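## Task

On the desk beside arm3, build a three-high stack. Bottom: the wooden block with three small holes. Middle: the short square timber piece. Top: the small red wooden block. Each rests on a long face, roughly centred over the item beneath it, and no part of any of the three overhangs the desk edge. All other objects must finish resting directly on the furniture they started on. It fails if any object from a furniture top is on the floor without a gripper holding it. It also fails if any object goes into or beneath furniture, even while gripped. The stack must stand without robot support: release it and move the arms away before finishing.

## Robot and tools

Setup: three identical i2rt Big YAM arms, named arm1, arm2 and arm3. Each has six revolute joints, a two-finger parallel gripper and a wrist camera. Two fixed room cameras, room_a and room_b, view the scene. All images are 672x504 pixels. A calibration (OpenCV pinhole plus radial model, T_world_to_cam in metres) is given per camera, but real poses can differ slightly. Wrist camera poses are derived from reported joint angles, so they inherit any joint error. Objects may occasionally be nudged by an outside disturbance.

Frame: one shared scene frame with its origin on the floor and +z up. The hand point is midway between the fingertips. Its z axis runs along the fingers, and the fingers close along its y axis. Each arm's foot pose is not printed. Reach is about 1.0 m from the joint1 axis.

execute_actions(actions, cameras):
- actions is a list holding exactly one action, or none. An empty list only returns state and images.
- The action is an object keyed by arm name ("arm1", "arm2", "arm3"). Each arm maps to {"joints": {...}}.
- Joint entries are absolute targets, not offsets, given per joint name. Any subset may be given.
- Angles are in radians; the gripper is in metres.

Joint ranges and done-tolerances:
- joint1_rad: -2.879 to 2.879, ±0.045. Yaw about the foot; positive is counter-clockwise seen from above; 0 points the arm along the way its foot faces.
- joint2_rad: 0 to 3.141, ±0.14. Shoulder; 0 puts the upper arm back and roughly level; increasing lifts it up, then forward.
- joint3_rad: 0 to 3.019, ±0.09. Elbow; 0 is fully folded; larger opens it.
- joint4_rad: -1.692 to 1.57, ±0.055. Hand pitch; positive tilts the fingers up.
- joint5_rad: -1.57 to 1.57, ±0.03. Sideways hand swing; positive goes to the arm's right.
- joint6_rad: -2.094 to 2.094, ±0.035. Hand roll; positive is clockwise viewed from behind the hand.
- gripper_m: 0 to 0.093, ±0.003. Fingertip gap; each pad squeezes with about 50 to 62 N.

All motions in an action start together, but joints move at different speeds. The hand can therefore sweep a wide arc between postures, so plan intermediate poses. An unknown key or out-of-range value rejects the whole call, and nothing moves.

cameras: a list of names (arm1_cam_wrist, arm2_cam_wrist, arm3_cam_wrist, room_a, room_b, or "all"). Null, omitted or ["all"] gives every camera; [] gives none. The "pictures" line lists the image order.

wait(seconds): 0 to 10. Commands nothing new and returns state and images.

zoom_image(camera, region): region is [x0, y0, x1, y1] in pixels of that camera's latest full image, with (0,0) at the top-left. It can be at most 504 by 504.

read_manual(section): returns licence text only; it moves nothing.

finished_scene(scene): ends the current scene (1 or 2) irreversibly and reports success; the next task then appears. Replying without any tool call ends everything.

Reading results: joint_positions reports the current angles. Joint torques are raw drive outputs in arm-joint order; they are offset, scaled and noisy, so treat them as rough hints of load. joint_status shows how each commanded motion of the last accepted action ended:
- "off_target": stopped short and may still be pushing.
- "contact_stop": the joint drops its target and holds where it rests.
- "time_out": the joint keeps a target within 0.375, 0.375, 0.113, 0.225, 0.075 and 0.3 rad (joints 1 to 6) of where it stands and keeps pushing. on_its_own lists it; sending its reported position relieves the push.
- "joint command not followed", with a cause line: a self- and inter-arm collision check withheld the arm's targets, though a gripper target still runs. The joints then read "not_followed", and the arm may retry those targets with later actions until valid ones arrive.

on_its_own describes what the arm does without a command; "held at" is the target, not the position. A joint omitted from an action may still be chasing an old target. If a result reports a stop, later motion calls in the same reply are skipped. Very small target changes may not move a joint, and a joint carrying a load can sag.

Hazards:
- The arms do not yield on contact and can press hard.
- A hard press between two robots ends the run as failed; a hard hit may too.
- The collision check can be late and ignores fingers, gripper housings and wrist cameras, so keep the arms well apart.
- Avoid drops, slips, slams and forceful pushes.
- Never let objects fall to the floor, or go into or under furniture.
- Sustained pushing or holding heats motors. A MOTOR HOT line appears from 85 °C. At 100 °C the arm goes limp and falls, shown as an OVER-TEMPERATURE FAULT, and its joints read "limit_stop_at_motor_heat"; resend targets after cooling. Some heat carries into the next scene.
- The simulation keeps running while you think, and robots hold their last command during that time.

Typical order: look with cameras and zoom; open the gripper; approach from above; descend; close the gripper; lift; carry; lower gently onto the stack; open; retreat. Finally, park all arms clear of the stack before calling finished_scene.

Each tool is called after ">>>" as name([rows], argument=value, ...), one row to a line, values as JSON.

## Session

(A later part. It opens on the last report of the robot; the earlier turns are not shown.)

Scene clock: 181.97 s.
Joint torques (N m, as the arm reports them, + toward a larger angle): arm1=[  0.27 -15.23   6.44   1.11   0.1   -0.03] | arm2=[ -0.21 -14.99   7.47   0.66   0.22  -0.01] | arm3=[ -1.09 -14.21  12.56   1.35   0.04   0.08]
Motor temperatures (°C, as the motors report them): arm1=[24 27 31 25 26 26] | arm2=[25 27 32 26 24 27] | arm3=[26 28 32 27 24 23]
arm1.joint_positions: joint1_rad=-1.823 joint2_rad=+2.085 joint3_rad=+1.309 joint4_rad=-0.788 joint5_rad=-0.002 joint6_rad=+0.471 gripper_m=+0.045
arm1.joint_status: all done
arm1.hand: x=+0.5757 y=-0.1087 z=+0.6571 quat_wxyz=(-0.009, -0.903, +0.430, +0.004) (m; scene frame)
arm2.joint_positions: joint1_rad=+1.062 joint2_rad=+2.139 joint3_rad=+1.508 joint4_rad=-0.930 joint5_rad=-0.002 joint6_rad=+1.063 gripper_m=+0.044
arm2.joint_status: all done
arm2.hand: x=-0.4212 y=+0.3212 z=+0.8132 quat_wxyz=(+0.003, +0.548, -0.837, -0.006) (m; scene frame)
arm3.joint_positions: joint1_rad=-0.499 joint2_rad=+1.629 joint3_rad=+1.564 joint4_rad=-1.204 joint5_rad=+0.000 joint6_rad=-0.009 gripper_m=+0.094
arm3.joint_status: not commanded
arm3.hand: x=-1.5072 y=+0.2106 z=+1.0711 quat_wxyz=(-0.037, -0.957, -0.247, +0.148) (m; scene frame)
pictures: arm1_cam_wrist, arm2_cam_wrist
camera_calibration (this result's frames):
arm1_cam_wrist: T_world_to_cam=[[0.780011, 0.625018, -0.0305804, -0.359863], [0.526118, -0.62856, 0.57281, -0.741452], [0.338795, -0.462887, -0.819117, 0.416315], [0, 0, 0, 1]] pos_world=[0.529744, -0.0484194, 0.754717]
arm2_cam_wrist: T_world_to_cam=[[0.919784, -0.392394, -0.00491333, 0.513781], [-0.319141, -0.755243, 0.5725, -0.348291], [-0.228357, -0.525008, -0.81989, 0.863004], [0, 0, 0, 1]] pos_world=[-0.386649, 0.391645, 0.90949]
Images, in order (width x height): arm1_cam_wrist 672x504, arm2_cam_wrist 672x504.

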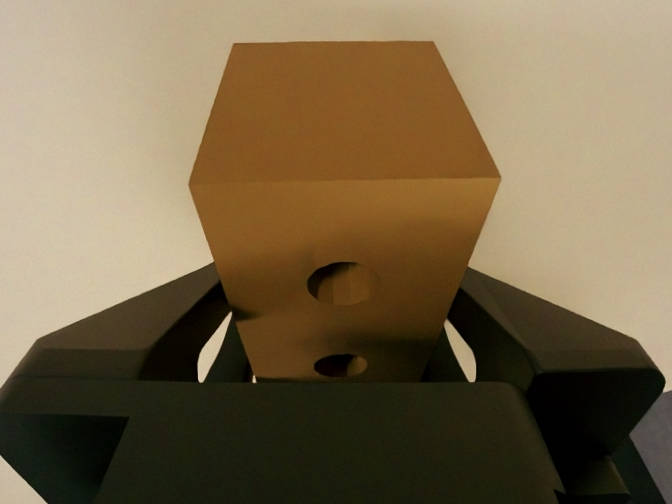

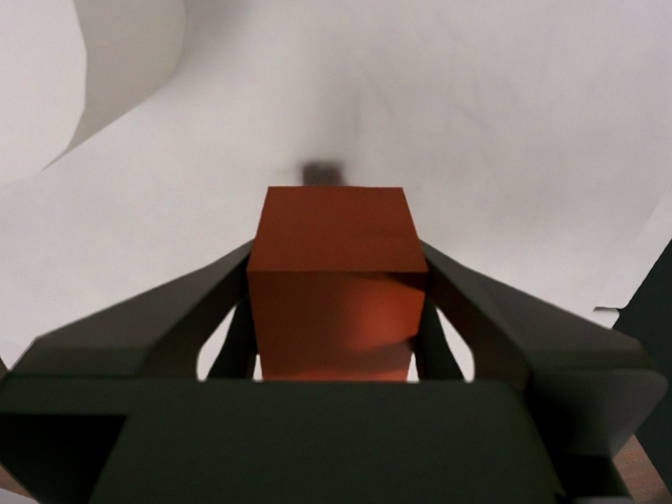

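>>> execute_actions([
  {"arm1":{"joints":{"joint2_rad":2.1,"joint3_rad":1.255,"joint4_rad":-0.72}},"arm2":{"joints":{"joint2_rad":2.145,"joint3_rad":1.47,"joint4_rad":-0.885}}},
], cameras=["arm1_cam_wrist","arm2_cam_wrist"])

Scene clock: 189.43 s.
Joint torques (N m, as the arm reports them, + toward a larger angle): arm1=[  0.24 -15.13   4.     0.85   0.11  -0.04] | arm2=[ -0.18 -16.77   5.94   0.61   0.21  -0.01] | arm3=[ -1.08 -14.19  12.55   1.34   0.03   0.08]
Motor temperatures (°C, as the motors report them): arm1=[24 27 31 25 26 26] | arm2=[25 27 32 26 24 27] | arm3=[26 28 32 27 24 23]
arm1.joint_positions: joint1_rad=-1.823 joint2_rad=+2.067 joint3_rad=+1.278 joint4_rad=-0.738 joint5_rad=-0.002 joint6_rad=+0.471 gripper_m=+0.045
arm1.joint_status: all done
arm1.hand: x=+0.5757 y=-0.1087 z=+0.6582 quat_wxyz=(-0.010, -0.902, +0.430, +0.022) (m; scene frame)
arm2.joint_positions: joint1_rad=+1.062 joint2_rad=+2.139 joint3_rad=+1.477 joint4_rad=-0.895 joint5_rad=-0.002 joint6_rad=+1.063 gripper_m=+0.044
arm2.joint_status: all done
arm2.hand: x=-0.4176 y=+0.3164 z=+0.8038 quat_wxyz=(+0.004, +0.548, -0.837, -0.008) (m; scene frame)
arm3.joint_positions: joint1_rad=-0.499 joint2_rad=+1.629 joint3_rad=+1.564 joint4_rad=-1.204 joint5_rad=+0.000 joint6_rad=-0.009 gripper_m=+0.094
arm3.joint_status: not commanded
arm3.hand: x=-1.5072 y=+0.2106 z=+1.0711 quat_wxyz=(-0.037, -0.957, -0.247, +0.148) (m; scene frame)
pictures: arm1_cam_wrist, arm2_cam_wrist
camera_calibration (this result's frames):
arm1_cam_wrist: T_world_to_cam=[[0.779077, 0.625138, -0.0473423, -0.348291], [0.544449, -0.637209, 0.545473, -0.735592], [0.310829, -0.450741, -0.836791, 0.446203], [0, 0, 0, 1]] pos_world=[0.533145, -0.0498744, 0.758135]
arm2_cam_wrist: T_world_to_cam=[[0.919757, -0.392389, -0.00889493, 0.51176], [-0.31757, -0.757317, 0.570631, -0.342537], [-0.230646, -0.522017, -0.821158, 0.852711], [0, 0, 0, 1]] pos_world=[-0.3828, 0.386529, 0.900225]
Images, in order (width x height): arm1_cam_wrist 672x504, arm2_cam_wrist 672x504.

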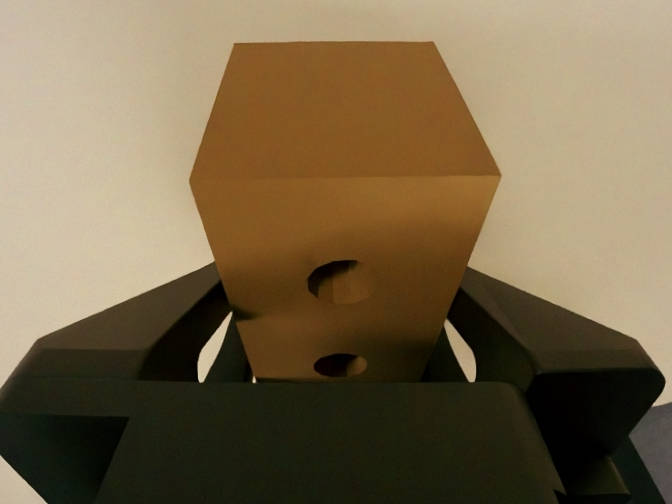

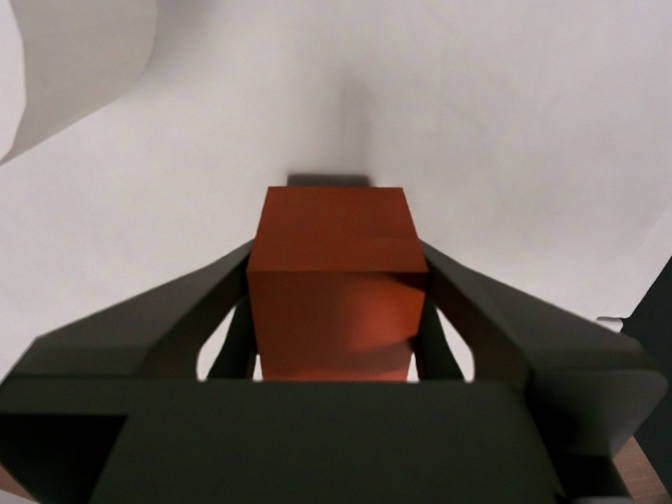

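>>> execute_actions([
  {"arm1":{"joints":{"joint2_rad":2.07,"joint3_rad":1.29,"gripper_m":0.093}},"arm2":{"joints":{"joint3_rad":1.435,"joint4_rad":-0.86}}},
], cameras=["arm1_cam_wrist","arm2_cam_wrist"])

>>> execute_actions([
  {"arm1":{"joints":{"joint2_rad":1.75,"joint3_rad":1.35,"joint4_rad":-1.1}},"arm2":{"joints":{"gripper_m":0.093}}},
], cameras=["arm1_cam_wrist","arm2_cam_wrist"])

Scene clock: 198.57 s.
Joint torques (N m, as the arm reports them, + toward a larger angle): arm1=[  0.24 -17.67   6.13   0.55   0.11  -0.04] | arm2=[ -0.27 -15.66   5.52   0.58   0.19  -0.02] | arm3=[ -1.05 -14.17  12.57   1.34   0.03   0.09]
Motor temperatures (°C, as the motors report them): arm1=[24 27 30 25 26 26] | arm2=[25 27 32 26 24 27] | arm3=[26 28 33 27 24 23]
arm1.joint_positions: joint1_rad=-1.823 joint2_rad=+2.065 joint3_rad=+1.278 joint4_rad=-0.729 joint5_rad=-0.002 joint6_rad=+0.471 gripper_m=+0.093
arm1.joint_status: all done
arm1.hand: x=+0.5732 y=-0.1076 z=+0.6593 quat_wxyz=(-0.010, -0.902, +0.431, +0.028) (m; scene frame)
arm2.joint_positions: joint1_rad=+1.062 joint2_rad=+2.139 joint3_rad=+1.445 joint4_rad=-0.870 joint5_rad=-0.002 joint6_rad=+1.064 gripper_m=+0.044
arm2.joint_status: all done
arm2.hand: x=-0.4118 y=+0.3087 z=+0.7941 quat_wxyz=(+0.003, +0.547, -0.837, -0.004) (m; scene frame)
arm3.joint_positions: joint1_rad=-0.499 joint2_rad=+1.629 joint3_rad=+1.564 joint4_rad=-1.204 joint5_rad=+0.000 joint6_rad=-0.009 gripper_m=+0.094
arm3.joint_status: not commanded
arm3.hand: x=-1.5072 y=+0.2106 z=+1.0711 quat_wxyz=(-0.037, -0.957, -0.247, +0.148) (m; scene frame)
pictures: arm1_cam_wrist, arm2_cam_wrist
camera_calibration (this result's frames):
arm1_cam_wrist: T_world_to_cam=[[0.778908, 0.624929, -0.0525881, -0.343463], [0.549744, -0.640027, 0.536792, -0.731725], [0.301799, -0.447022, -0.842074, 0.457482], [0, 0, 0, 1]] pos_world=[0.53172, -0.0491794, 0.759956]
arm2_cam_wrist: T_world_to_cam=[[0.919646, -0.392741, -0.00225864, 0.498123], [-0.320478, -0.753733, 0.573743, -0.345755], [-0.227035, -0.526917, -0.819032, 0.843396], [0, 0, 0, 1]] pos_world=[-0.377423, 0.379426, 0.890268]
Images, in order (width x height): arm1_cam_wrist 672x504, arm2_cam_wrist 672x504.

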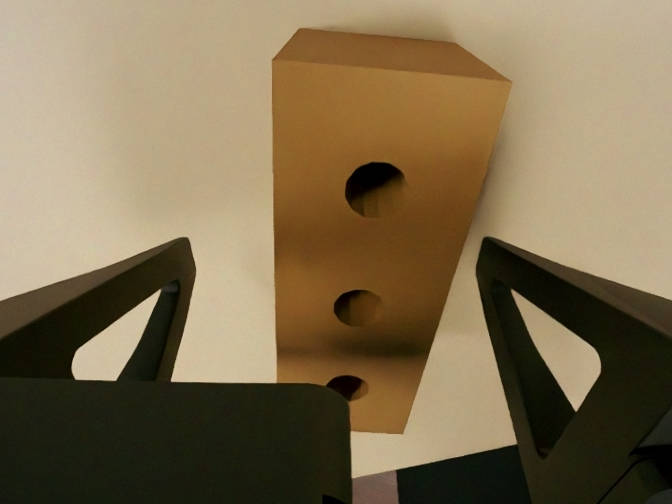

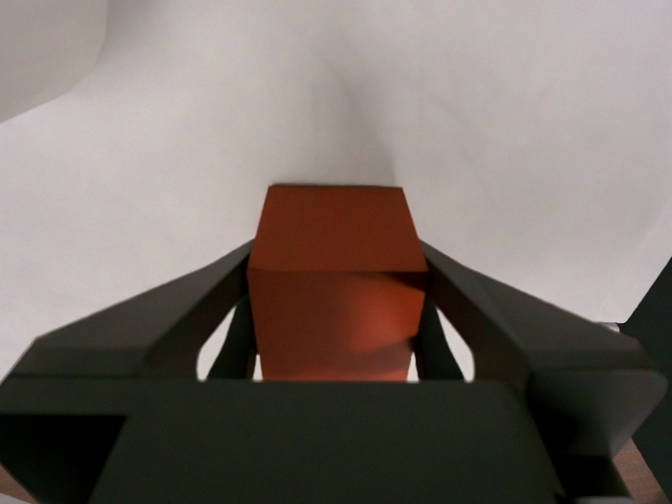

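Scene clock: 199.87 s.
Joint torques (N m, as the arm reports them, + toward a larger angle): arm1=[  0.2  -14.25   8.13  -0.06   0.11  -0.04] | arm2=[ -0.09 -15.86   5.6    0.63   0.22   0.  ] | arm3=[ -1.08 -14.25  12.57   1.33   0.03   0.09]
Motor temperatures (°C, as the motors report them): arm1=[24 27 30 25 26 26] | arm2=[25 27 32 26 24 27] | arm3=[26 28 33 27 24 23]
arm1.joint_positions: joint1_rad=-1.823 joint2_rad=+1.739 joint3_rad=+1.338 joint4_rad=-1.092 joint5_rad=-0.002 joint6_rad=+0.471 gripper_m=+0.093
arm1.joint_status: all done
arm1.hand: x=+0.5943 y=-0.1138 z=+0.8421 quat_wxyz=(-0.010, -0.902, +0.431, +0.039) (m; scene frame)
arm2.joint_positions: joint1_rad=+1.062 joint2_rad=+2.139 joint3_rad=+1.445 joint4_rad=-0.870 joint5_rad=-0.002 joint6_rad=+1.064 gripper_m=+0.093
arm2.joint_status: all done
arm2.hand: x=-0.4118 y=+0.3087 z=+0.7941 quat_wxyz=(+0.003, +0.547, -0.837, -0.004) (m; scene frame)
arm3.joint_positions: joint1_rad=-0.499 joint2_rad=+1.629 joint3_rad=+1.564 joint4_rad=-1.204 joint5_rad=+0.000 joint6_rad=-0.009 gripper_m=+0.094
arm3.joint_status: not commanded
arm3.hand: x=-1.5072 y=+0.2106 z=+1.0711 quat_wxyz=(-0.037, -0.957, -0.247, +0.148) (m; scene frame)
pictures: arm1_cam_wrist, arm2_cam_wrist
camera_calibration (this result's frames):
arm1_cam_wrist: T_world_to_cam=[[0.777949, 0.625175, -0.0628663, -0.337174], [0.560368, -0.645066, 0.519497, -0.837715], [0.284224, -0.439371, -0.852156, 0.622087], [0, 0, 0, 1]] pos_world=[0.554922, -0.0562619, 0.944109]
arm2_cam_wrist: T_world_to_cam=[[0.919646, -0.392741, -0.00225864, 0.498123], [-0.320478, -0.753733, 0.573743, -0.345755], [-0.227035, -0.526917, -0.819032, 0.843396], [0, 0, 0, 1]] pos_world=[-0.377423, 0.379426, 0.890268]
Images, in order (width x height): arm1_cam_wrist 672x504, arm2_cam_wrist 672x504.

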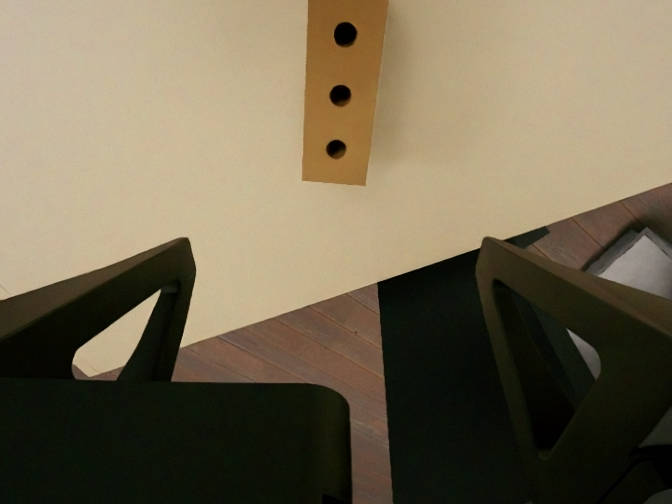

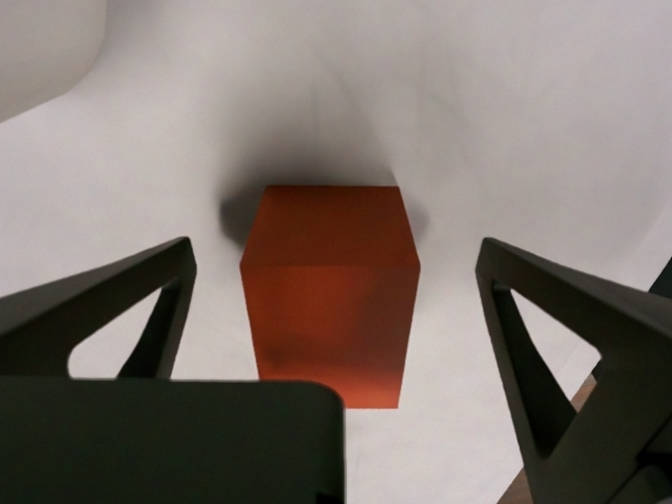

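>>> execute_actions([
  {"arm1":{"joints":{"joint1_rad":0,"joint2_rad":1.0,"joint3_rad":1.0}},"arm2":{"joints":{"joint2_rad":1.9,"joint3_rad":1.55,"joint4_rad":-1.2}}},
], cameras=[])

>>> execute_actions([
  {"arm2":{"joints":{"joint1_rad":-1.09,"joint6_rad":1.03,"joint3_rad":1.7}}},
], cameras=[])

>>> execute_actions([
  {"arm2":{"joints":{"joint2_rad":2.305,"joint4_rad":-0.94}}},
], cameras=["arm2_cam_wrist","room_b"])

Scene clock: 221.83 s.
Joint torques (N m, as the arm reports them, + toward a larger angle): arm1=[-0.41 -4.7   8.47  0.68  0.07 -0.06] | arm2=[  0.   -13.8    9.13  -0.04   0.21  -0.01] | arm3=[ -1.04 -14.24  12.56   1.35   0.03   0.09]
Motor temperatures (°C, as the motors report them): arm1=[24 27 31 25 26 26] | arm2=[25 27 32 26 24 27] | arm3=[26 28 33 27 24 23]
arm1.joint_positions: joint1_rad=-0.005 joint2_rad=+0.993 joint3_rad=+1.002 joint4_rad=-1.093 joint5_rad=-0.001 joint6_rad=+0.471 gripper_m=+0.093
arm1.joint_status: all done
arm1.hand: x=+1.0098 y=-0.6875 z=+1.0199 quat_wxyz=(-0.199, -0.866, -0.434, +0.149) (m; scene frame)
arm2.joint_positions: joint1_rad=+1.062 joint2_rad=+1.874 joint3_rad=+1.532 joint4_rad=-1.191 joint5_rad=-0.002 joint6_rad=+1.064 gripper_m=+0.093
arm2.joint_status: all done
arm2.hand: x=-0.4054 y=+0.3016 z=+0.9692 quat_wxyz=(+0.005, +0.547, -0.837, -0.020) (m; scene frame)
arm3.joint_positions: joint1_rad=-0.499 joint2_rad=+1.629 joint3_rad=+1.564 joint4_rad=-1.204 joint5_rad=+0.000 joint6_rad=-0.009 gripper_m=+0.094
arm3.joint_status: not commanded
arm3.hand: x=-1.5072 y=+0.2106 z=+1.0711 quat_wxyz=(-0.037, -0.957, -0.247, +0.148) (m; scene frame)
pictures: none
No camera images: the call's "cameras" was empty. Leave "cameras" out to get every camera's image.

Scene clock: 224.17 s.
Joint torques (N m, as the arm reports them, + toward a larger angle): arm1=[-0.45 -4.7   8.49  0.69  0.08 -0.06] | arm2=[  0.33 -14.66  10.41   0.36   0.12  -0.14] | arm3=[ -1.09 -14.21  12.56   1.36   0.03   0.09]
Motor temperatures (°C, as the motors report them): arm1=[24 26 31 25 26 26] | arm2=[25 27 32 26 24 27] | arm3=[26 28 33 27 24 23]
arm1.joint_positions: joint1_rad=-0.005 joint2_rad=+0.993 joint3_rad=+1.002 joint4_rad=-1.093 joint5_rad=-0.001 joint6_rad=+0.471 gripper_m=+0.093
arm1.joint_status: not commanded
arm1.hand: x=+1.0098 y=-0.6875 z=+1.0199 quat_wxyz=(-0.199, -0.866, -0.434, +0.149) (m; scene frame)
arm2.joint_positions: joint1_rad=-1.094 joint2_rad=+1.884 joint3_rad=+1.670 joint4_rad=-1.195 joint5_rad=+0.000 joint6_rad=+1.036 gripper_m=+0.093
arm2.joint_status: all done
arm2.hand: x=+0.5545 y=-0.1104 z=+1.0129 quat_wxyz=(-0.067, -0.465, -0.882, -0.041) (m; scene frame)
arm3.joint_positions: joint1_rad=-0.499 joint2_rad=+1.629 joint3_rad=+1.564 joint4_rad=-1.204 joint5_rad=+0.000 joint6_rad=-0.009 gripper_m=+0.094
arm3.joint_status: not commanded
arm3.hand: x=-1.5072 y=+0.2106 z=+1.0711 quat_wxyz=(-0.037, -0.957, -0.247, +0.148) (m; scene frame)
pictures: none
No camera images: the call's "cameras" was empty. Leave "cameras" out to get every camera's image.

Scene clock: 225.57 s.
Joint torques (N m, as the arm reports them, + toward a larger angle): arm1=[-0.45 -4.7   8.51  0.68  0.08 -0.06] | arm2=[  0.32 -18.81   7.81   0.58   0.15  -0.14] | arm3=[ -1.05 -14.18  12.56   1.36   0.03   0.08]
Motor temperatures (°C, as the motors report them): arm1=[24 26 31 25 26 26] | arm2=[25 27 32 26 24 27] | arm3=[26 28 33 27 24 23]
arm1.joint_positions: joint1_rad=-0.005 joint2_rad=+0.993 joint3_rad=+1.002 joint4_rad=-1.093 joint5_rad=-0.001 joint6_rad=+0.471 gripper_m=+0.093
arm1.joint_status: not commanded
arm1.hand: x=+1.0098 y=-0.6875 z=+1.0199 quat_wxyz=(-0.199, -0.866, -0.434, +0.149) (m; scene frame)
arm2.joint_positions: joint1_rad=-1.094 joint2_rad=+2.313 joint3_rad=+1.682 joint4_rad=-0.949 joint5_rad=+0.000 joint6_rad=+1.036 gripper_m=+0.093
arm2.joint_status: all done
arm2.hand: x=+0.5709 y=-0.1094 z=+0.7588 quat_wxyz=(+0.006, -0.466, -0.885, +0.004) (m; scene frame)
arm3.joint_positions: joint1_rad=-0.499 joint2_rad=+1.629 joint3_rad=+1.564 joint4_rad=-1.204 joint5_rad=+0.000 joint6_rad=-0.009 gripper_m=+0.094
arm3.joint_status: not commanded
arm3.hand: x=-1.5072 y=+0.2106 z=+1.0711 quat_wxyz=(-0.037, -0.957, -0.247, +0.148) (m; scene frame)
pictures: arm2_cam_wrist, room_b
camera_calibration (this result's frames):
arm2_cam_wrist: T_world_to_cam=[[-0.819545, -0.572603, 0.0217313, 0.385078], [-0.456731, 0.675665, 0.578683, -0.095354], [-0.346038, 0.464331, -0.815263, 0.990825], [0, 0, 0, 1]] pos_world=[0.614901, -0.175147, 0.854594]
Images, in order (width x height): arm2_cam_wrist 672x504, room_b 672x504.

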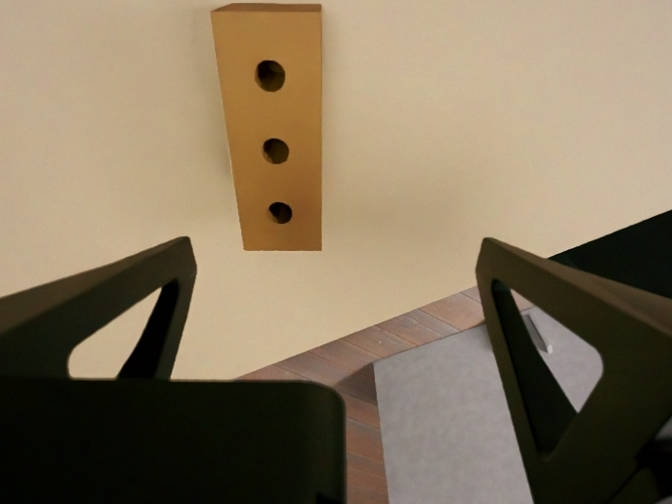

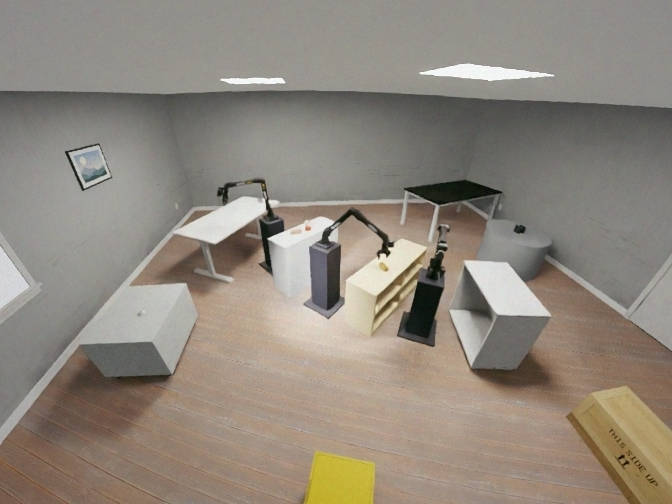

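>>> execute_actions([
  {"arm2":{"joints":{"joint1_rad":-1.075,"joint2_rad":2.37,"joint3_rad":1.805,"joint4_rad":-0.98,"joint6_rad":1.05}}},
], cameras=["arm2_cam_wrist"])

>>> execute_actions([
  {"arm2":{"joints":{"joint2_rad":2.57,"joint3_rad":1.85,"joint4_rad":-0.82}}},
], cameras=["arm2_cam_wrist"])

Scene clock: 238.23 s.
Joint torques (N m, as the arm reports them, + toward a larger angle): arm1=[-0.45 -4.67  8.49  0.69  0.07 -0.06] | arm2=[  0.8  -16.56   9.8   -0.05   0.14   0.01] | arm3=[ -1.11 -14.22  12.56   1.34   0.03   0.08]
Motor temperatures (°C, as the motors report them): arm1=[24 26 32 25 26 26] | arm2=[25 28 33 26 24 27] | arm3=[26 29 34 27 24 23]
arm1.joint_positions: joint1_rad=-0.005 joint2_rad=+0.993 joint3_rad=+1.002 joint4_rad=-1.093 joint5_rad=-0.001 joint6_rad=+0.471 gripper_m=+0.093
arm1.joint_status: not commanded
arm1.hand: x=+1.0098 y=-0.6875 z=+1.0199 quat_wxyz=(-0.199, -0.866, -0.434, +0.149) (m; scene frame)
arm2.joint_positions: joint1_rad=-1.079 joint2_rad=+2.336 joint3_rad=+1.766 joint4_rad=-0.972 joint5_rad=+0.000 joint6_rad=+1.041 gripper_m=+0.093
arm2.joint_status: all done
arm2.hand: x=+0.5982 y=-0.0974 z=+0.7710 quat_wxyz=(-0.010, -0.461, -0.887, -0.006) (m; scene frame)
arm3.joint_positions: joint1_rad=-0.499 joint2_rad=+1.629 joint3_rad=+1.564 joint4_rad=-1.204 joint5_rad=+0.000 joint6_rad=-0.009 gripper_m=+0.094
arm3.joint_status: not commanded
arm3.hand: x=-1.5072 y=+0.2106 z=+1.0711 quat_wxyz=(-0.037, -0.957, -0.247, +0.148) (m; scene frame)
pictures: arm2_cam_wrist
camera_calibration (this result's frames):
arm2_cam_wrist: T_world_to_cam=[[-0.813797, -0.581038, -0.0113538, 0.435305], [-0.485587, 0.669116, 0.562574, -0.0689063], [-0.31928, 0.463334, -0.826669, 0.99729], [0, 0, 0, 1]] pos_world=[0.639204, -0.163044, 0.868136]
Images, in order (width x height): arm2_cam_wrist 672x504.

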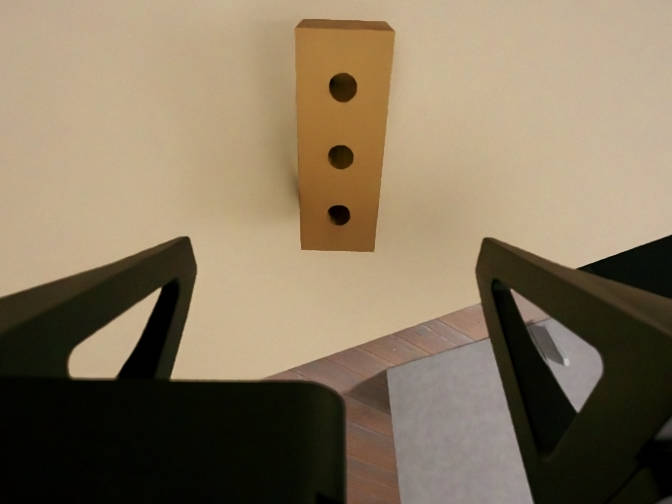

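Scene clock: 239.30 s.
Joint torques (N m, as the arm reports them, + toward a larger angle): arm1=[-0.45 -4.71  8.49  0.69  0.08 -0.06] | arm2=[  0.18 -20.1    7.25   0.71   0.15   0.  ] | arm3=[ -1.09 -14.23  12.57   1.33   0.04   0.08]
Motor temperatures (°C, as the motors report them): arm1=[24 26 32 25 26 26] | arm2=[25 28 33 26 24 27] | arm3=[26 29 34 27 24 23]
arm1.joint_positions: joint1_rad=-0.005 joint2_rad=+0.993 joint3_rad=+1.002 joint4_rad=-1.093 joint5_rad=-0.001 joint6_rad=+0.471 gripper_m=+0.093
arm1.joint_status: not commanded
arm1.hand: x=+1.0098 y=-0.6875 z=+1.0199 quat_wxyz=(-0.199, -0.866, -0.434, +0.149) (m; scene frame)
arm2.joint_positions: joint1_rad=-1.079 joint2_rad=+2.576 joint3_rad=+1.831 joint4_rad=-0.829 joint5_rad=+0.000 joint6_rad=+1.042 gripper_m=+0.093
arm2.joint_status: all done
arm2.hand: x=+0.5938 y=-0.0978 z=+0.6376 quat_wxyz=(+0.003, -0.462, -0.887, +0.002) (m; scene frame)
arm3.joint_positions: joint1_rad=-0.499 joint2_rad=+1.629 joint3_rad=+1.564 joint4_rad=-1.204 joint5_rad=+0.000 joint6_rad=-0.009 gripper_m=+0.094
arm3.joint_status: not commanded
arm3.hand: x=-1.5072 y=+0.2106 z=+1.0711 quat_wxyz=(-0.037, -0.957, -0.247, +0.148) (m; scene frame)
pictures: arm2_cam_wrist
camera_calibration (this result's frames):
arm2_cam_wrist: T_world_to_cam=[[-0.814174, -0.580405, 0.0158356, 0.412926], [-0.467106, 0.670954, 0.575875, -0.0150528], [-0.344866, 0.461466, -0.817384, 0.894946], [0, 0, 0, 1]] pos_world=[0.637799, -0.163223, 0.733644]
Images, in order (width x height): arm2_cam_wrist 672x504.

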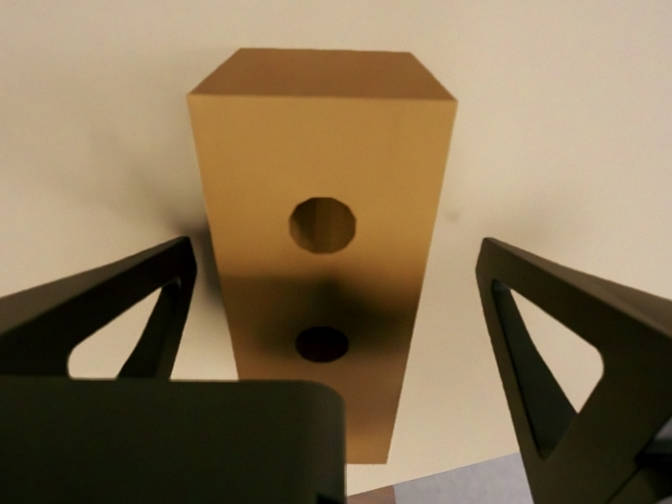

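>>> execute_actions([
  {"arm2":{"joints":{"gripper_m":0.03}}},
], cameras=[])

>>> execute_actions([
  {"arm2":{"joints":{"joint2_rad":2.3,"joint3_rad":1.8,"joint4_rad":-1.0}}},
], cameras=[])

>>> execute_actions([
  {"arm2":{"joints":{"joint2_rad":1.85,"joint3_rad":1.6,"joint4_rad":-1.3}}},
], cameras=[])

>>> execute_actions([
  {"arm2":{"joints":{"joint1_rad":1.675,"joint6_rad":0.12}}},
], cameras=[])

>>> execute_actions([
  {"arm2":{"joints":{"joint2_rad":2.04,"joint3_rad":1.485,"joint4_rad":-0.99}}},
], cameras=["arm2_cam_wrist","room_b"])

>>> execute_actions([
  {"arm2":{"joints":{"joint2_rad":2.13,"joint3_rad":1.45,"joint4_rad":-0.88}}},
], cameras=["arm2_cam_wrist"])

Scene clock: 257.90 s.
Joint torques (N m, as the arm reports them, + toward a larger angle): arm1=[-0.47 -4.64  8.5   0.67  0.07 -0.06] | arm2=[  0.29 -20.08   7.3    0.56   0.16   0.  ] | arm3=[ -1.05 -14.2   12.57   1.35   0.03   0.08]
Motor temperatures (°C, as the motors report them): arm1=[24 26 32 25 26 26] | arm2=[25 29 33 26 24 27] | arm3=[26 29 34 27 24 23]
arm1.joint_positions: joint1_rad=-0.005 joint2_rad=+0.993 joint3_rad=+1.002 joint4_rad=-1.093 joint5_rad=-0.001 joint6_rad=+0.471 gripper_m=+0.093
arm1.joint_status: not commanded
arm1.hand: x=+1.0098 y=-0.6875 z=+1.0199 quat_wxyz=(-0.199, -0.866, -0.434, +0.149) (m; scene frame)
arm2.joint_positions: joint1_rad=-1.079 joint2_rad=+2.576 joint3_rad=+1.831 joint4_rad=-0.827 joint5_rad=+0.000 joint6_rad=+1.043 gripper_m=+0.044
arm2.joint_status: gripper_m off_target (ended at +0.044, target +0.030)
arm2.hand: x=+0.5943 y=-0.0978 z=+0.6376 quat_wxyz=(+0.002, -0.462, -0.887, +0.002) (m; scene frame)
arm3.joint_positions: joint1_rad=-0.499 joint2_rad=+1.629 joint3_rad=+1.564 joint4_rad=-1.204 joint5_rad=+0.000 joint6_rad=-0.009 gripper_m=+0.094
arm3.joint_status: not commanded
arm3.hand: x=-1.5072 y=+0.2106 z=+1.0711 quat_wxyz=(-0.037, -0.957, -0.247, +0.148) (m; scene frame)
pictures: none
No camera images: the call's "cameras" was empty. Leave "cameras" out to get every camera's image.

Scene clock: 259.27 s.
Joint torques (N m, as the arm reports them, + toward a larger angle): arm1=[-0.5  -4.67  8.48  0.67  0.07 -0.07] | arm2=[  0.14 -17.64   7.92   0.13   0.15  -0.01] | arm3=[ -1.08 -14.18  12.56   1.35   0.03   0.09]
Motor temperatures (°C, as the motors report them): arm1=[24 26 32 25 26 26] | arm2=[25 29 33 26 24 27] | arm3=[26 29 34 27 24 23]
arm1.joint_positions: joint1_rad=-0.005 joint2_rad=+0.993 joint3_rad=+1.002 joint4_rad=-1.093 joint5_rad=-0.001 joint6_rad=+0.471 gripper_m=+0.093
arm1.joint_status: not commanded
arm1.hand: x=+1.0098 y=-0.6875 z=+1.0199 quat_wxyz=(-0.199, -0.866, -0.434, +0.149) (m; scene frame)
arm2.joint_positions: joint1_rad=-1.079 joint2_rad=+2.282 joint3_rad=+1.790 joint4_rad=-0.992 joint5_rad=+0.000 joint6_rad=+1.043 gripper_m=+0.044
arm2.joint_status: all done
arm2.hand: x=+0.6149 y=-0.0961 z=+0.8138 quat_wxyz=(-0.035, -0.462, -0.886, -0.021) (m; scene frame)
arm3.joint_positions: joint1_rad=-0.499 joint2_rad=+1.629 joint3_rad=+1.564 joint4_rad=-1.204 joint5_rad=+0.000 joint6_rad=-0.009 gripper_m=+0.094
arm3.joint_status: not commanded
arm3.hand: x=-1.5072 y=+0.2106 z=+1.0711 quat_wxyz=(-0.037, -0.957, -0.247, +0.148) (m; scene frame)
pictures: none
No camera images: the call's "cameras" was empty. Leave "cameras" out to get every camera's image.

Scene clock: 260.73 s.
Joint torques (N m, as the arm reports them, + toward a larger angle): arm1=[-0.47 -4.65  8.51  0.67  0.07 -0.06] | arm2=[  0.16 -13.93   8.7    0.02   0.16  -0.01] | arm3=[ -1.16 -14.22  12.56   1.34   0.03   0.09]
Motor temperatures (°C, as the motors report them): arm1=[24 25 32 25 26 26] | arm2=[25 29 33 26 24 27] | arm3=[26 29 34 27 24 23]
arm1.joint_positions: joint1_rad=-0.005 joint2_rad=+0.993 joint3_rad=+1.002 joint4_rad=-1.093 joint5_rad=-0.001 joint6_rad=+0.471 gripper_m=+0.093
arm1.joint_status: not commanded
arm1.hand: x=+1.0098 y=-0.6875 z=+1.0199 quat_wxyz=(-0.199, -0.866, -0.434, +0.149) (m; scene frame)
arm2.joint_positions: joint1_rad=-1.079 joint2_rad=+1.839 joint3_rad=+1.590 joint4_rad=-1.292 joint5_rad=+0.000 joint6_rad=+1.043 gripper_m=+0.044
arm2.joint_status: all done
arm2.hand: x=+0.5031 y=-0.1052 z=+1.0045 quat_wxyz=(-0.010, -0.462, -0.887, -0.006) (m; scene frame)
arm3.joint_positions: joint1_rad=-0.499 joint2_rad=+1.629 joint3_rad=+1.564 joint4_rad=-1.204 joint5_rad=+0.000 joint6_rad=-0.009 gripper_m=+0.094
arm3.joint_status: not commanded
arm3.hand: x=-1.5072 y=+0.2106 z=+1.0711 quat_wxyz=(-0.037, -0.957, -0.247, +0.148) (m; scene frame)
pictures: none
No camera images: the call's "cameras" was empty. Leave "cameras" out to get every camera's image.

Scene clock: 263.33 s.
Joint torques (N m, as the arm reports them, + toward a larger angle): arm1=[-0.46 -4.68  8.5   0.68  0.08 -0.06] | arm2=[ -0.66 -14.21   8.68   0.05   0.17  -0.13] | arm3=[ -1.07 -14.18  12.58   1.35   0.03   0.08]
Motor temperatures (°C, as the motors report them): arm1=[24 25 32 25 26 26] | arm2=[25 29 33 26 24 27] | arm3=[26 29 34 27 24 23]
arm1.joint_positions: joint1_rad=-0.005 joint2_rad=+0.993 joint3_rad=+1.002 joint4_rad=-1.093 joint5_rad=-0.001 joint6_rad=+0.471 gripper_m=+0.093
arm1.joint_status: not commanded
arm1.hand: x=+1.0098 y=-0.6875 z=+1.0199 quat_wxyz=(-0.199, -0.866, -0.434, +0.149) (m; scene frame)
arm2.joint_positions: joint1_rad=+1.680 joint2_rad=+1.842 joint3_rad=+1.590 joint4_rad=-1.292 joint5_rad=-0.003 joint6_rad=+0.127 gripper_m=+0.044
arm2.joint_status: all done
arm2.hand: x=-0.6002 y=+0.0166 z=+1.0089 quat_wxyz=(+0.001, +0.977, -0.212, -0.016) (m; scene frame)
arm3.joint_positions: joint1_rad=-0.499 joint2_rad=+1.629 joint3_rad=+1.564 joint4_rad=-1.204 joint5_rad=+0.000 joint6_rad=-0.009 gripper_m=+0.094
arm3.joint_status: not commanded
arm3.hand: x=-1.5072 y=+0.2106 z=+1.0711 quat_wxyz=(-0.037, -0.957, -0.247, +0.148) (m; scene frame)
pictures: none
No camera images: the call's "cameras" was empty. Leave "cameras" out to get every camera's image.

Scene clock: 264.47 s.
Joint torques (N m, as the arm reports them, + toward a larger angle): arm1=[-0.47 -4.67  8.5   0.69  0.08 -0.06] | arm2=[ -0.5  -17.76   7.58   0.62   0.18  -0.12] | arm3=[ -1.09 -14.23  12.55   1.36   0.03   0.08]
Motor temperatures (°C, as the motors report them): arm1=[24 25 32 25 26 26] | arm2=[25 29 33 26 24 27] | arm3=[26 29 34 27 24 23]
arm1.joint_positions: joint1_rad=-0.005 joint2_rad=+0.993 joint3_rad=+1.002 joint4_rad=-1.093 joint5_rad=-0.001 joint6_rad=+0.471 gripper_m=+0.093
arm1.joint_status: not commanded
arm1.hand: x=+1.0098 y=-0.6875 z=+1.0199 quat_wxyz=(-0.199, -0.866, -0.434, +0.149) (m; scene frame)
arm2.joint_positions: joint1_rad=+1.680 joint2_rad=+2.062 joint3_rad=+1.475 joint4_rad=-1.000 joint5_rad=-0.003 joint6_rad=+0.127 gripper_m=+0.044
arm2.joint_status: all done
arm2.hand: x=-0.6096 y=+0.0192 z=+0.8473 quat_wxyz=(+0.003, +0.977, -0.212, +0.006) (m; scene frame)
arm3.joint_positions: joint1_rad=-0.499 joint2_rad=+1.629 joint3_rad=+1.564 joint4_rad=-1.204 joint5_rad=+0.000 joint6_rad=-0.009 gripper_m=+0.094
arm3.joint_status: not commanded
arm3.hand: x=-1.5072 y=+0.2106 z=+1.0711 quat_wxyz=(-0.037, -0.957, -0.247, +0.148) (m; scene frame)
pictures: arm2_cam_wrist, room_b
camera_calibration (this result's frames):
arm2_cam_wrist: T_world_to_cam=[[0.406525, 0.913623, 0.00547453, 0.222004], [0.740916, -0.333171, 0.58313, -0.0269415], [0.534585, -0.233001, -0.812361, 1.14249], [0, 0, 0, 1]] pos_world=[-0.681047, 0.0543973, 0.94261]
Images, in order (width x height): arm2_cam_wrist 672x504, room_b 672x504.

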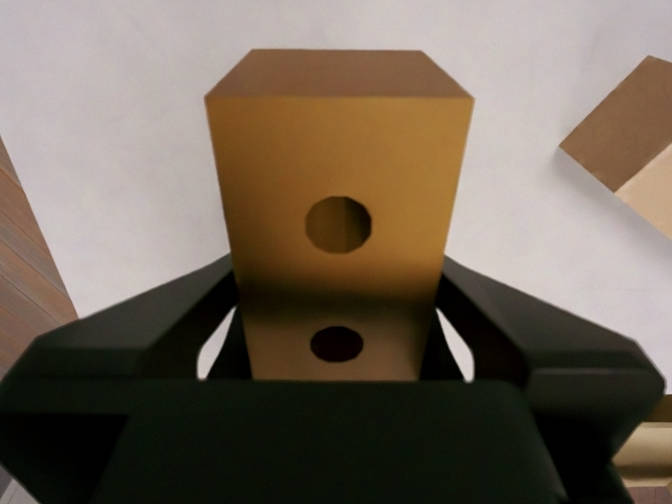

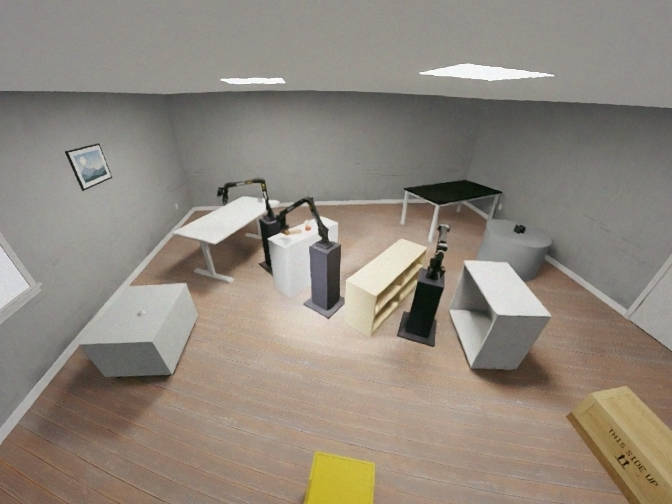

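Scene clock: 265.43 s.
Joint torques (N m, as the arm reports them, + toward a larger angle): arm1=[-0.51 -4.64  8.52  0.69  0.08 -0.06] | arm2=[ -0.55 -16.02   6.16   0.59   0.19  -0.14] | arm3=[ -1.07 -14.2   12.57   1.35   0.03   0.09]
Motor temperatures (°C, as the motors report them): arm1=[24 25 32 25 26 26] | arm2=[25 29 33 26 24 27] | arm3=[26 29 34 27 24 23]
arm1.joint_positions: joint1_rad=-0.005 joint2_rad=+0.993 joint3_rad=+1.002 joint4_rad=-1.093 joint5_rad=-0.001 joint6_rad=+0.471 gripper_m=+0.093
arm1.joint_status: not commanded
arm1.hand: x=+1.0098 y=-0.6875 z=+1.0199 quat_wxyz=(-0.199, -0.866, -0.434, +0.149) (m; scene frame)
arm2.joint_positions: joint1_rad=+1.680 joint2_rad=+2.119 joint3_rad=+1.454 joint4_rad=-0.890 joint5_rad=-0.003 joint6_rad=+0.127 gripper_m=+0.044
arm2.joint_status: all done
arm2.hand: x=-0.6170 y=+0.0214 z=+0.8096 quat_wxyz=(+0.001, +0.977, -0.212, -0.011) (m; scene frame)
arm3.joint_positions: joint1_rad=-0.499 joint2_rad=+1.629 joint3_rad=+1.564 joint4_rad=-1.204 joint5_rad=+0.000 joint6_rad=-0.009 gripper_m=+0.094
arm3.joint_status: not commanded
arm3.hand: x=-1.5072 y=+0.2106 z=+1.0711 quat_wxyz=(-0.037, -0.957, -0.247, +0.148) (m; scene frame)
pictures: arm2_cam_wrist
camera_calibration (this result's frames):
arm2_cam_wrist: T_world_to_cam=[[0.406704, 0.913559, 0.00157031, 0.226476], [0.758948, -0.338829, 0.556052, 0.0344888], [0.508518, -0.224956, -0.831146, 1.11525], [0, 0, 0, 1]] pos_world=[-0.68541, 0.0556695, 0.907405]
Images, in order (width x height): arm2_cam_wrist 672x504.

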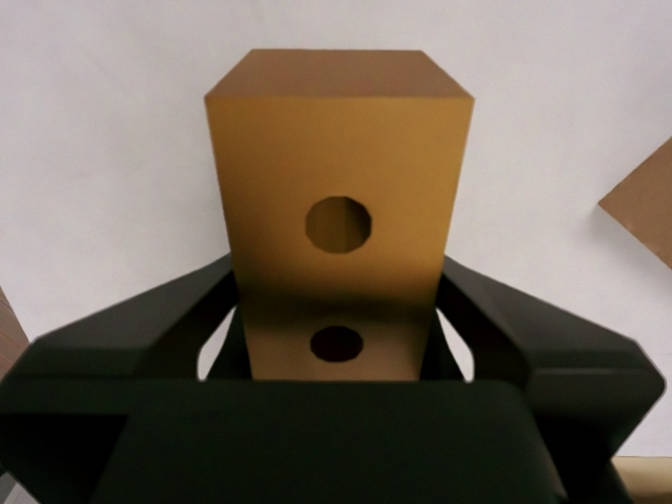

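>>> execute_actions([
  {"arm2":{"joints":{"joint3_rad":1.383,"joint4_rad":-0.835}}},
], cameras=["arm2_cam_wrist"])

>>> execute_actions([
  {"arm2":{"joints":{"gripper_m":0.08}}},
], cameras=["arm2_cam_wrist"])

>>> execute_actions([
  {"arm2":{"joints":{"joint2_rad":1.85,"joint3_rad":1.45,"joint4_rad":-1.15}},"arm3":{"joints":{"joint2_rad":1.3,"joint3_rad":1.3}}},
], cameras=["arm2_cam_wrist"])

Scene clock: 279.53 s.
Joint torques (N m, as the arm reports them, + toward a larger angle): arm1=[-0.46 -4.65  8.49  0.67  0.08 -0.06] | arm2=[ -0.36 -14.92   6.     0.64   0.18  -0.13] | arm3=[ -1.09 -14.19  12.55   1.35   0.03   0.09]
Motor temperatures (°C, as the motors report them): arm1=[24 25 32 25 26 26] | arm2=[25 29 32 26 24 27] | arm3=[26 29 34 27 24 23]
arm1.joint_positions: joint1_rad=-0.005 joint2_rad=+0.993 joint3_rad=+1.002 joint4_rad=-1.093 joint5_rad=-0.001 joint6_rad=+0.471 gripper_m=+0.093
arm1.joint_status: not commanded
arm1.hand: x=+1.0098 y=-0.6875 z=+1.0199 quat_wxyz=(-0.199, -0.866, -0.434, +0.149) (m; scene frame)
arm2.joint_positions: joint1_rad=+1.680 joint2_rad=+2.119 joint3_rad=+1.384 joint4_rad=-0.844 joint5_rad=-0.002 joint6_rad=+0.127 gripper_m=+0.044
arm2.joint_status: all done
arm2.hand: x=-0.5950 y=+0.0146 z=+0.7890 quat_wxyz=(+0.002, +0.977, -0.212, +0.001) (m; scene frame)
arm3.joint_positions: joint1_rad=-0.499 joint2_rad=+1.629 joint3_rad=+1.564 joint4_rad=-1.204 joint5_rad=+0.000 joint6_rad=-0.009 gripper_m=+0.094
arm3.joint_status: not commanded
arm3.hand: x=-1.5072 y=+0.2106 z=+1.0711 quat_wxyz=(-0.037, -0.957, -0.247, +0.148) (m; scene frame)
pictures: arm2_cam_wrist
camera_calibration (this result's frames):
arm2_cam_wrist: T_world_to_cam=[[0.406583, 0.913601, 0.00482185, 0.221135], [0.745702, -0.334902, 0.575995, 0.00319821], [0.527844, -0.230594, -0.817439, 1.08621], [0, 0, 0, 1]] pos_world=[-0.665645, 0.0495155, 0.885003]
Images, in order (width x height): arm2_cam_wrist 672x504.

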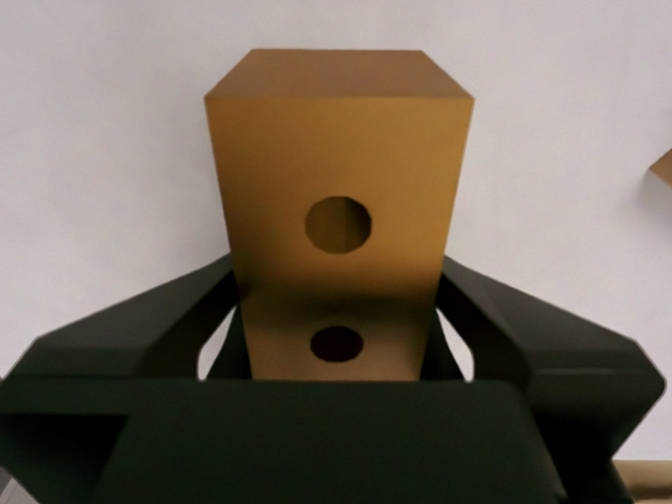

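Scene clock: 280.13 s.
Joint torques (N m, as the arm reports them, + toward a larger angle): arm1=[-0.45 -4.68  8.49  0.67  0.07 -0.06] | arm2=[ -0.78 -15.12   6.01   0.8    0.17  -0.14] | arm3=[ -1.11 -14.2   12.57   1.36   0.04   0.09]
Motor temperatures (°C, as the motors report them): arm1=[24 25 33 25 26 26] | arm2=[25 29 32 26 24 27] | arm3=[26 29 34 27 24 23]
arm1.joint_positions: joint1_rad=-0.005 joint2_rad=+0.993 joint3_rad=+1.002 joint4_rad=-1.093 joint5_rad=-0.001 joint6_rad=+0.471 gripper_m=+0.093
arm1.joint_status: not commanded
arm1.hand: x=+1.0098 y=-0.6875 z=+1.0199 quat_wxyz=(-0.199, -0.866, -0.434, +0.149) (m; scene frame)
arm2.joint_positions: joint1_rad=+1.680 joint2_rad=+2.119 joint3_rad=+1.384 joint4_rad=-0.844 joint5_rad=-0.002 joint6_rad=+0.127 gripper_m=+0.080
arm2.joint_status: all done
arm2.hand: x=-0.5951 y=+0.0146 z=+0.7890 quat_wxyz=(+0.002, +0.977, -0.212, +0.001) (m; scene frame)
arm3.joint_positions: joint1_rad=-0.499 joint2_rad=+1.629 joint3_rad=+1.564 joint4_rad=-1.204 joint5_rad=+0.000 joint6_rad=-0.009 gripper_m=+0.094
arm3.joint_status: not commanded
arm3.hand: x=-1.5072 y=+0.2106 z=+1.0711 quat_wxyz=(-0.037, -0.957, -0.247, +0.148) (m; scene frame)
pictures: arm2_cam_wrist
camera_calibration (this result's frames):
arm2_cam_wrist: T_world_to_cam=[[0.406585, 0.9136, 0.00477699, 0.221183], [0.745911, -0.334967, 0.575685, 0.00364443], [0.527546, -0.230502, -0.817657, 1.08626], [0, 0, 0, 1]] pos_world=[-0.6657, 0.0495325, 0.885032]
Images, in order (width x height): arm2_cam_wrist 672x504.

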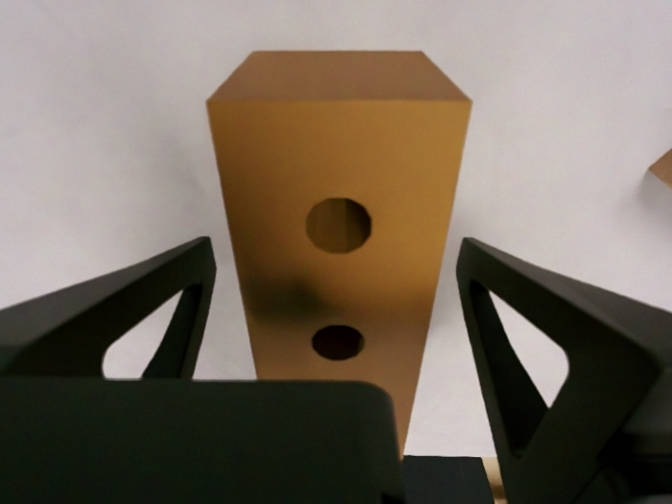

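Scene clock: 281.40 s.
Joint torques (N m, as the arm reports them, + toward a larger angle): arm1=[-0.48 -4.67  8.5   0.68  0.07 -0.06] | arm2=[ -0.54 -12.2    9.18   0.     0.18  -0.14] | arm3=[-1.11 -7.16  9.82  1.45  0.03  0.08]
Motor temperatures (°C, as the motors report them): arm1=[24 25 33 25 26 26] | arm2=[25 29 32 26 24 27] | arm3=[26 29 34 27 24 23]
arm1.joint_positions: joint1_rad=-0.005 joint2_rad=+0.993 joint3_rad=+1.002 joint4_rad=-1.093 joint5_rad=-0.001 joint6_rad=+0.471 gripper_m=+0.093
arm1.joint_status: not commanded
arm1.hand: x=+1.0098 y=-0.6875 z=+1.0199 quat_wxyz=(-0.199, -0.866, -0.434, +0.149) (m; scene frame)
arm2.joint_positions: joint1_rad=+1.680 joint2_rad=+1.824 joint3_rad=+1.431 joint4_rad=-1.141 joint5_rad=-0.002 joint6_rad=+0.127 gripper_m=+0.080
arm2.joint_status: all done
arm2.hand: x=-0.5804 y=+0.0104 z=+0.9606 quat_wxyz=(+0.000, +0.977, -0.212, -0.021) (m; scene frame)
arm3.joint_positions: joint1_rad=-0.499 joint2_rad=+1.293 joint3_rad=+1.299 joint4_rad=-1.204 joint5_rad=+0.000 joint6_rad=-0.009 gripper_m=+0.094
arm3.joint_status: all done
arm3.hand: x=-1.4095 y=+0.2635 z=+1.1118 quat_wxyz=(-0.045, -0.951, -0.246, +0.181) (m; scene frame)
pictures: arm2_cam_wrist
camera_calibration (this result's frames):
arm2_cam_wrist: T_world_to_cam=[[0.406767, 0.913532, -0.000476868, 0.223353], [0.769638, -0.342414, 0.538897, -0.0582293], [0.492136, -0.219573, -0.842371, 1.22094], [0, 0, 0, 1]] pos_world=[-0.646909, 0.044107, 1.05997]
Images, in order (width x height): arm2_cam_wrist 672x504.

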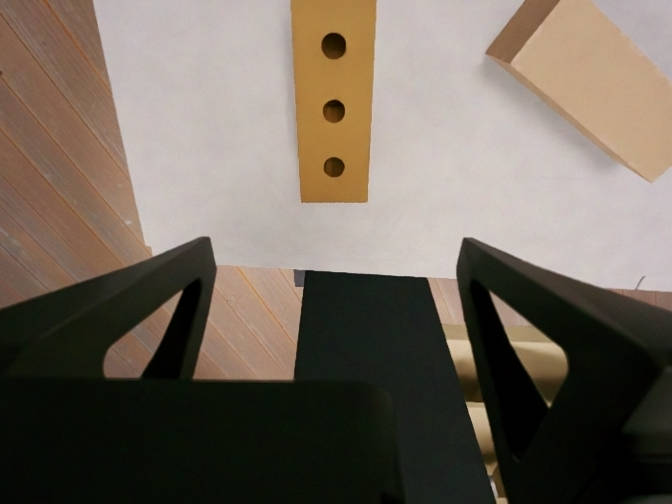

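>>> execute_actions([
  {"arm2":{"joints":{"joint1_rad":-0.6,"joint2_rad":1.2,"joint3_rad":1.1}},"arm3":{"joints":{"joint1_rad":1.304,"joint6_rad":-0.416}}},
], cameras=[])

>>> execute_actions([
  {"arm3":{"joints":{"joint2_rad":2.045,"joint3_rad":1.775,"joint4_rad":-1.255}}},
], cameras=["arm3_cam_wrist"])

Scene clock: 291.63 s.
Joint torques (N m, as the arm reports them, + toward a larger angle): arm1=[-0.47 -4.68  8.49  0.67  0.07 -0.06] | arm2=[ 0.   -5.76  7.38  0.57  0.1  -0.12] | arm3=[-0.36 -7.77  9.83  1.44  0.02 -0.11]
Motor temperatures (°C, as the motors report them): arm1=[24 25 33 25 26 26] | arm2=[25 28 33 26 24 27] | arm3=[26 29 34 27 24 23]
arm1.joint_positions: joint1_rad=-0.005 joint2_rad=+0.993 joint3_rad=+1.002 joint4_rad=-1.093 joint5_rad=-0.001 joint6_rad=+0.471 gripper_m=+0.093
arm1.joint_status: not commanded
arm1.hand: x=+1.0098 y=-0.6875 z=+1.0199 quat_wxyz=(-0.199, -0.866, -0.434, +0.149) (m; scene frame)
arm2.joint_positions: joint1_rad=-0.602 joint2_rad=+1.190 joint3_rad=+1.117 joint4_rad=-1.142 joint5_rad=+0.000 joint6_rad=+0.126 gripper_m=+0.080
arm2.joint_status: all done
arm2.hand: x=+0.2889 y=+0.0666 z=+1.1169 quat_wxyz=(-0.164, +0.211, -0.962, -0.060) (m; scene frame)
arm3.joint_positions: joint1_rad=+1.304 joint2_rad=+1.298 joint3_rad=+1.299 joint4_rad=-1.204 joint5_rad=+0.000 joint6_rad=-0.406 gripper_m=+0.094
arm3.joint_status: all done
arm3.hand: x=-0.7064 y=+0.1393 z=+1.1081 quat_wxyz=(-0.147, -0.213, -0.960, +0.108) (m; scene frame)
pictures: none
No camera images: the call's "cameras" was empty. Leave "cameras" out to get every camera's image.

Scene clock: 293.10 s.
Joint torques (N m, as the arm reports them, + toward a larger angle): arm1=[-0.43 -4.64  8.49  0.67  0.07 -0.06] | arm2=[ 0.08 -5.9   7.34  0.58  0.09 -0.13] | arm3=[ -1.06 -19.7   12.59   0.43   0.02  -0.12]
Motor temperatures (°C, as the motors report them): arm1=[24 25 33 25 26 26] | arm2=[25 28 33 26 24 27] | arm3=[26 29 34 27 24 23]
arm1.joint_positions: joint1_rad=-0.005 joint2_rad=+0.993 joint3_rad=+1.002 joint4_rad=-1.093 joint5_rad=-0.001 joint6_rad=+0.471 gripper_m=+0.093
arm1.joint_status: not commanded
arm1.hand: x=+1.0098 y=-0.6875 z=+1.0199 quat_wxyz=(-0.199, -0.866, -0.434, +0.149) (m; scene frame)
arm2.joint_positions: joint1_rad=-0.602 joint2_rad=+1.190 joint3_rad=+1.117 joint4_rad=-1.142 joint5_rad=+0.000 joint6_rad=+0.126 gripper_m=+0.080
arm2.joint_status: not commanded
arm2.hand: x=+0.2889 y=+0.0666 z=+1.1169 quat_wxyz=(-0.164, +0.211, -0.962, -0.060) (m; scene frame)
arm3.joint_positions: joint1_rad=+1.304 joint2_rad=+2.076 joint3_rad=+1.723 joint4_rad=-1.250 joint5_rad=+0.000 joint6_rad=-0.406 gripper_m=+0.094
arm3.joint_status: all done
arm3.hand: x=-0.6009 y=+0.0198 z=+0.8750 quat_wxyz=(+0.014, -0.217, -0.976, -0.008) (m; scene frame)
pictures: arm3_cam_wrist
camera_calibration (this result's frames):
arm3_cam_wrist: T_world_to_cam=[[-0.403423, -0.914963, -0.00964154, -0.215827], [-0.727319, 0.314258, 0.610122, -0.972561], [-0.555209, 0.25315, -0.792249, 0.475983], [0, 0, 0, 1]] pos_world=[-0.530162, -0.0123332, 0.968397]
Images, in order (width x height): arm3_cam_wrist 672x504.

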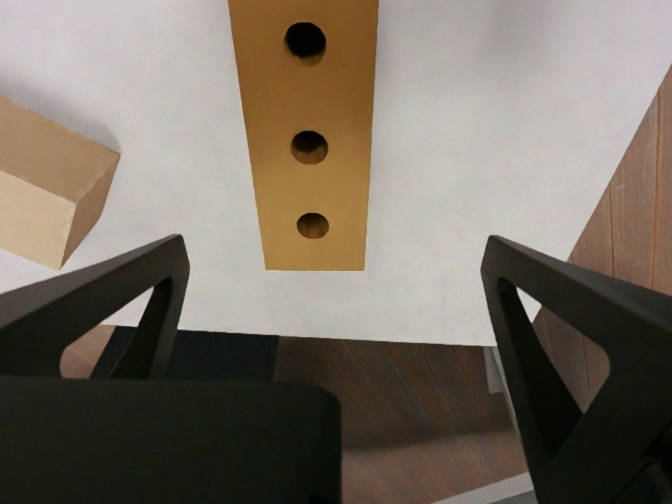

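>>> execute_actions([
  {"arm3":{"joints":{"joint1_rad":1.33,"joint2_rad":2.16,"joint3_rad":1.665,"joint4_rad":-1.045,"joint6_rad":-0.4}}},
], cameras=["arm3_cam_wrist"])

Scene clock: 301.93 s.
Joint torques (N m, as the arm reports them, + toward a larger angle): arm1=[-0.45 -4.69  8.5   0.69  0.08 -0.06] | arm2=[ 0.12 -5.91  7.42  0.62  0.1  -0.13] | arm3=[ -0.56 -17.23   8.53   1.21   0.02   0.05]
Motor temperatures (°C, as the motors report them): arm1=[24 25 33 25 26 26] | arm2=[25 27 33 26 24 27] | arm3=[26 29 34 27 24 23]
arm1.joint_positions: joint1_rad=-0.005 joint2_rad=+0.993 joint3_rad=+1.002 joint4_rad=-1.093 joint5_rad=-0.001 joint6_rad=+0.471 gripper_m=+0.093
arm1.joint_status: not commanded
arm1.hand: x=+1.0098 y=-0.6875 z=+1.0199 quat_wxyz=(-0.199, -0.866, -0.434, +0.149) (m; scene frame)
arm2.joint_positions: joint1_rad=-0.602 joint2_rad=+1.190 joint3_rad=+1.117 joint4_rad=-1.142 joint5_rad=+0.000 joint6_rad=+0.126 gripper_m=+0.080
arm2.joint_status: not commanded
arm2.hand: x=+0.2889 y=+0.0666 z=+1.1169 quat_wxyz=(-0.164, +0.211, -0.962, -0.060) (m; scene frame)
arm3.joint_positions: joint1_rad=+1.323 joint2_rad=+2.170 joint3_rad=+1.654 joint4_rad=-1.058 joint5_rad=+0.000 joint6_rad=-0.406 gripper_m=+0.094
arm3.joint_status: all done
arm3.hand: x=-0.5874 y=+0.0214 z=+0.7946 quat_wxyz=(+0.002, -0.208, -0.978, +0.000) (m; scene frame)
pictures: arm3_cam_wrist
camera_calibration (this result's frames):
arm3_cam_wrist: T_world_to_cam=[[-0.386443, -0.92231, 0.00250648, -0.209218], [-0.744916, 0.313716, 0.588797, -0.907569], [-0.54384, 0.225669, -0.808277, 0.439393], [0, 0, 0, 1]] pos_world=[-0.517954, -0.00740287, 0.89005]
Images, in order (width x height): arm3_cam_wrist 672x504.

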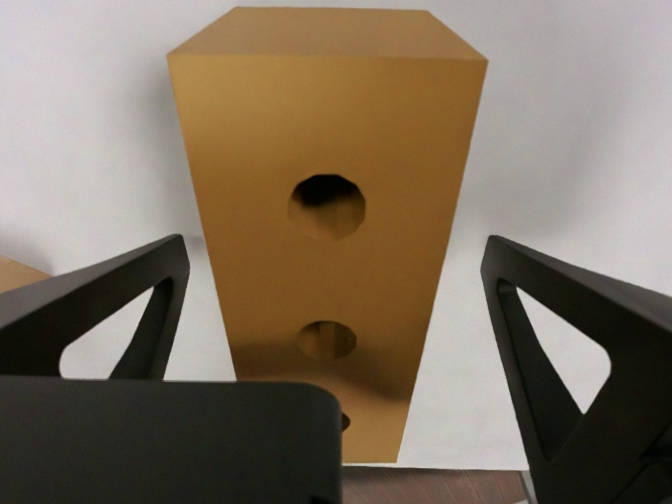

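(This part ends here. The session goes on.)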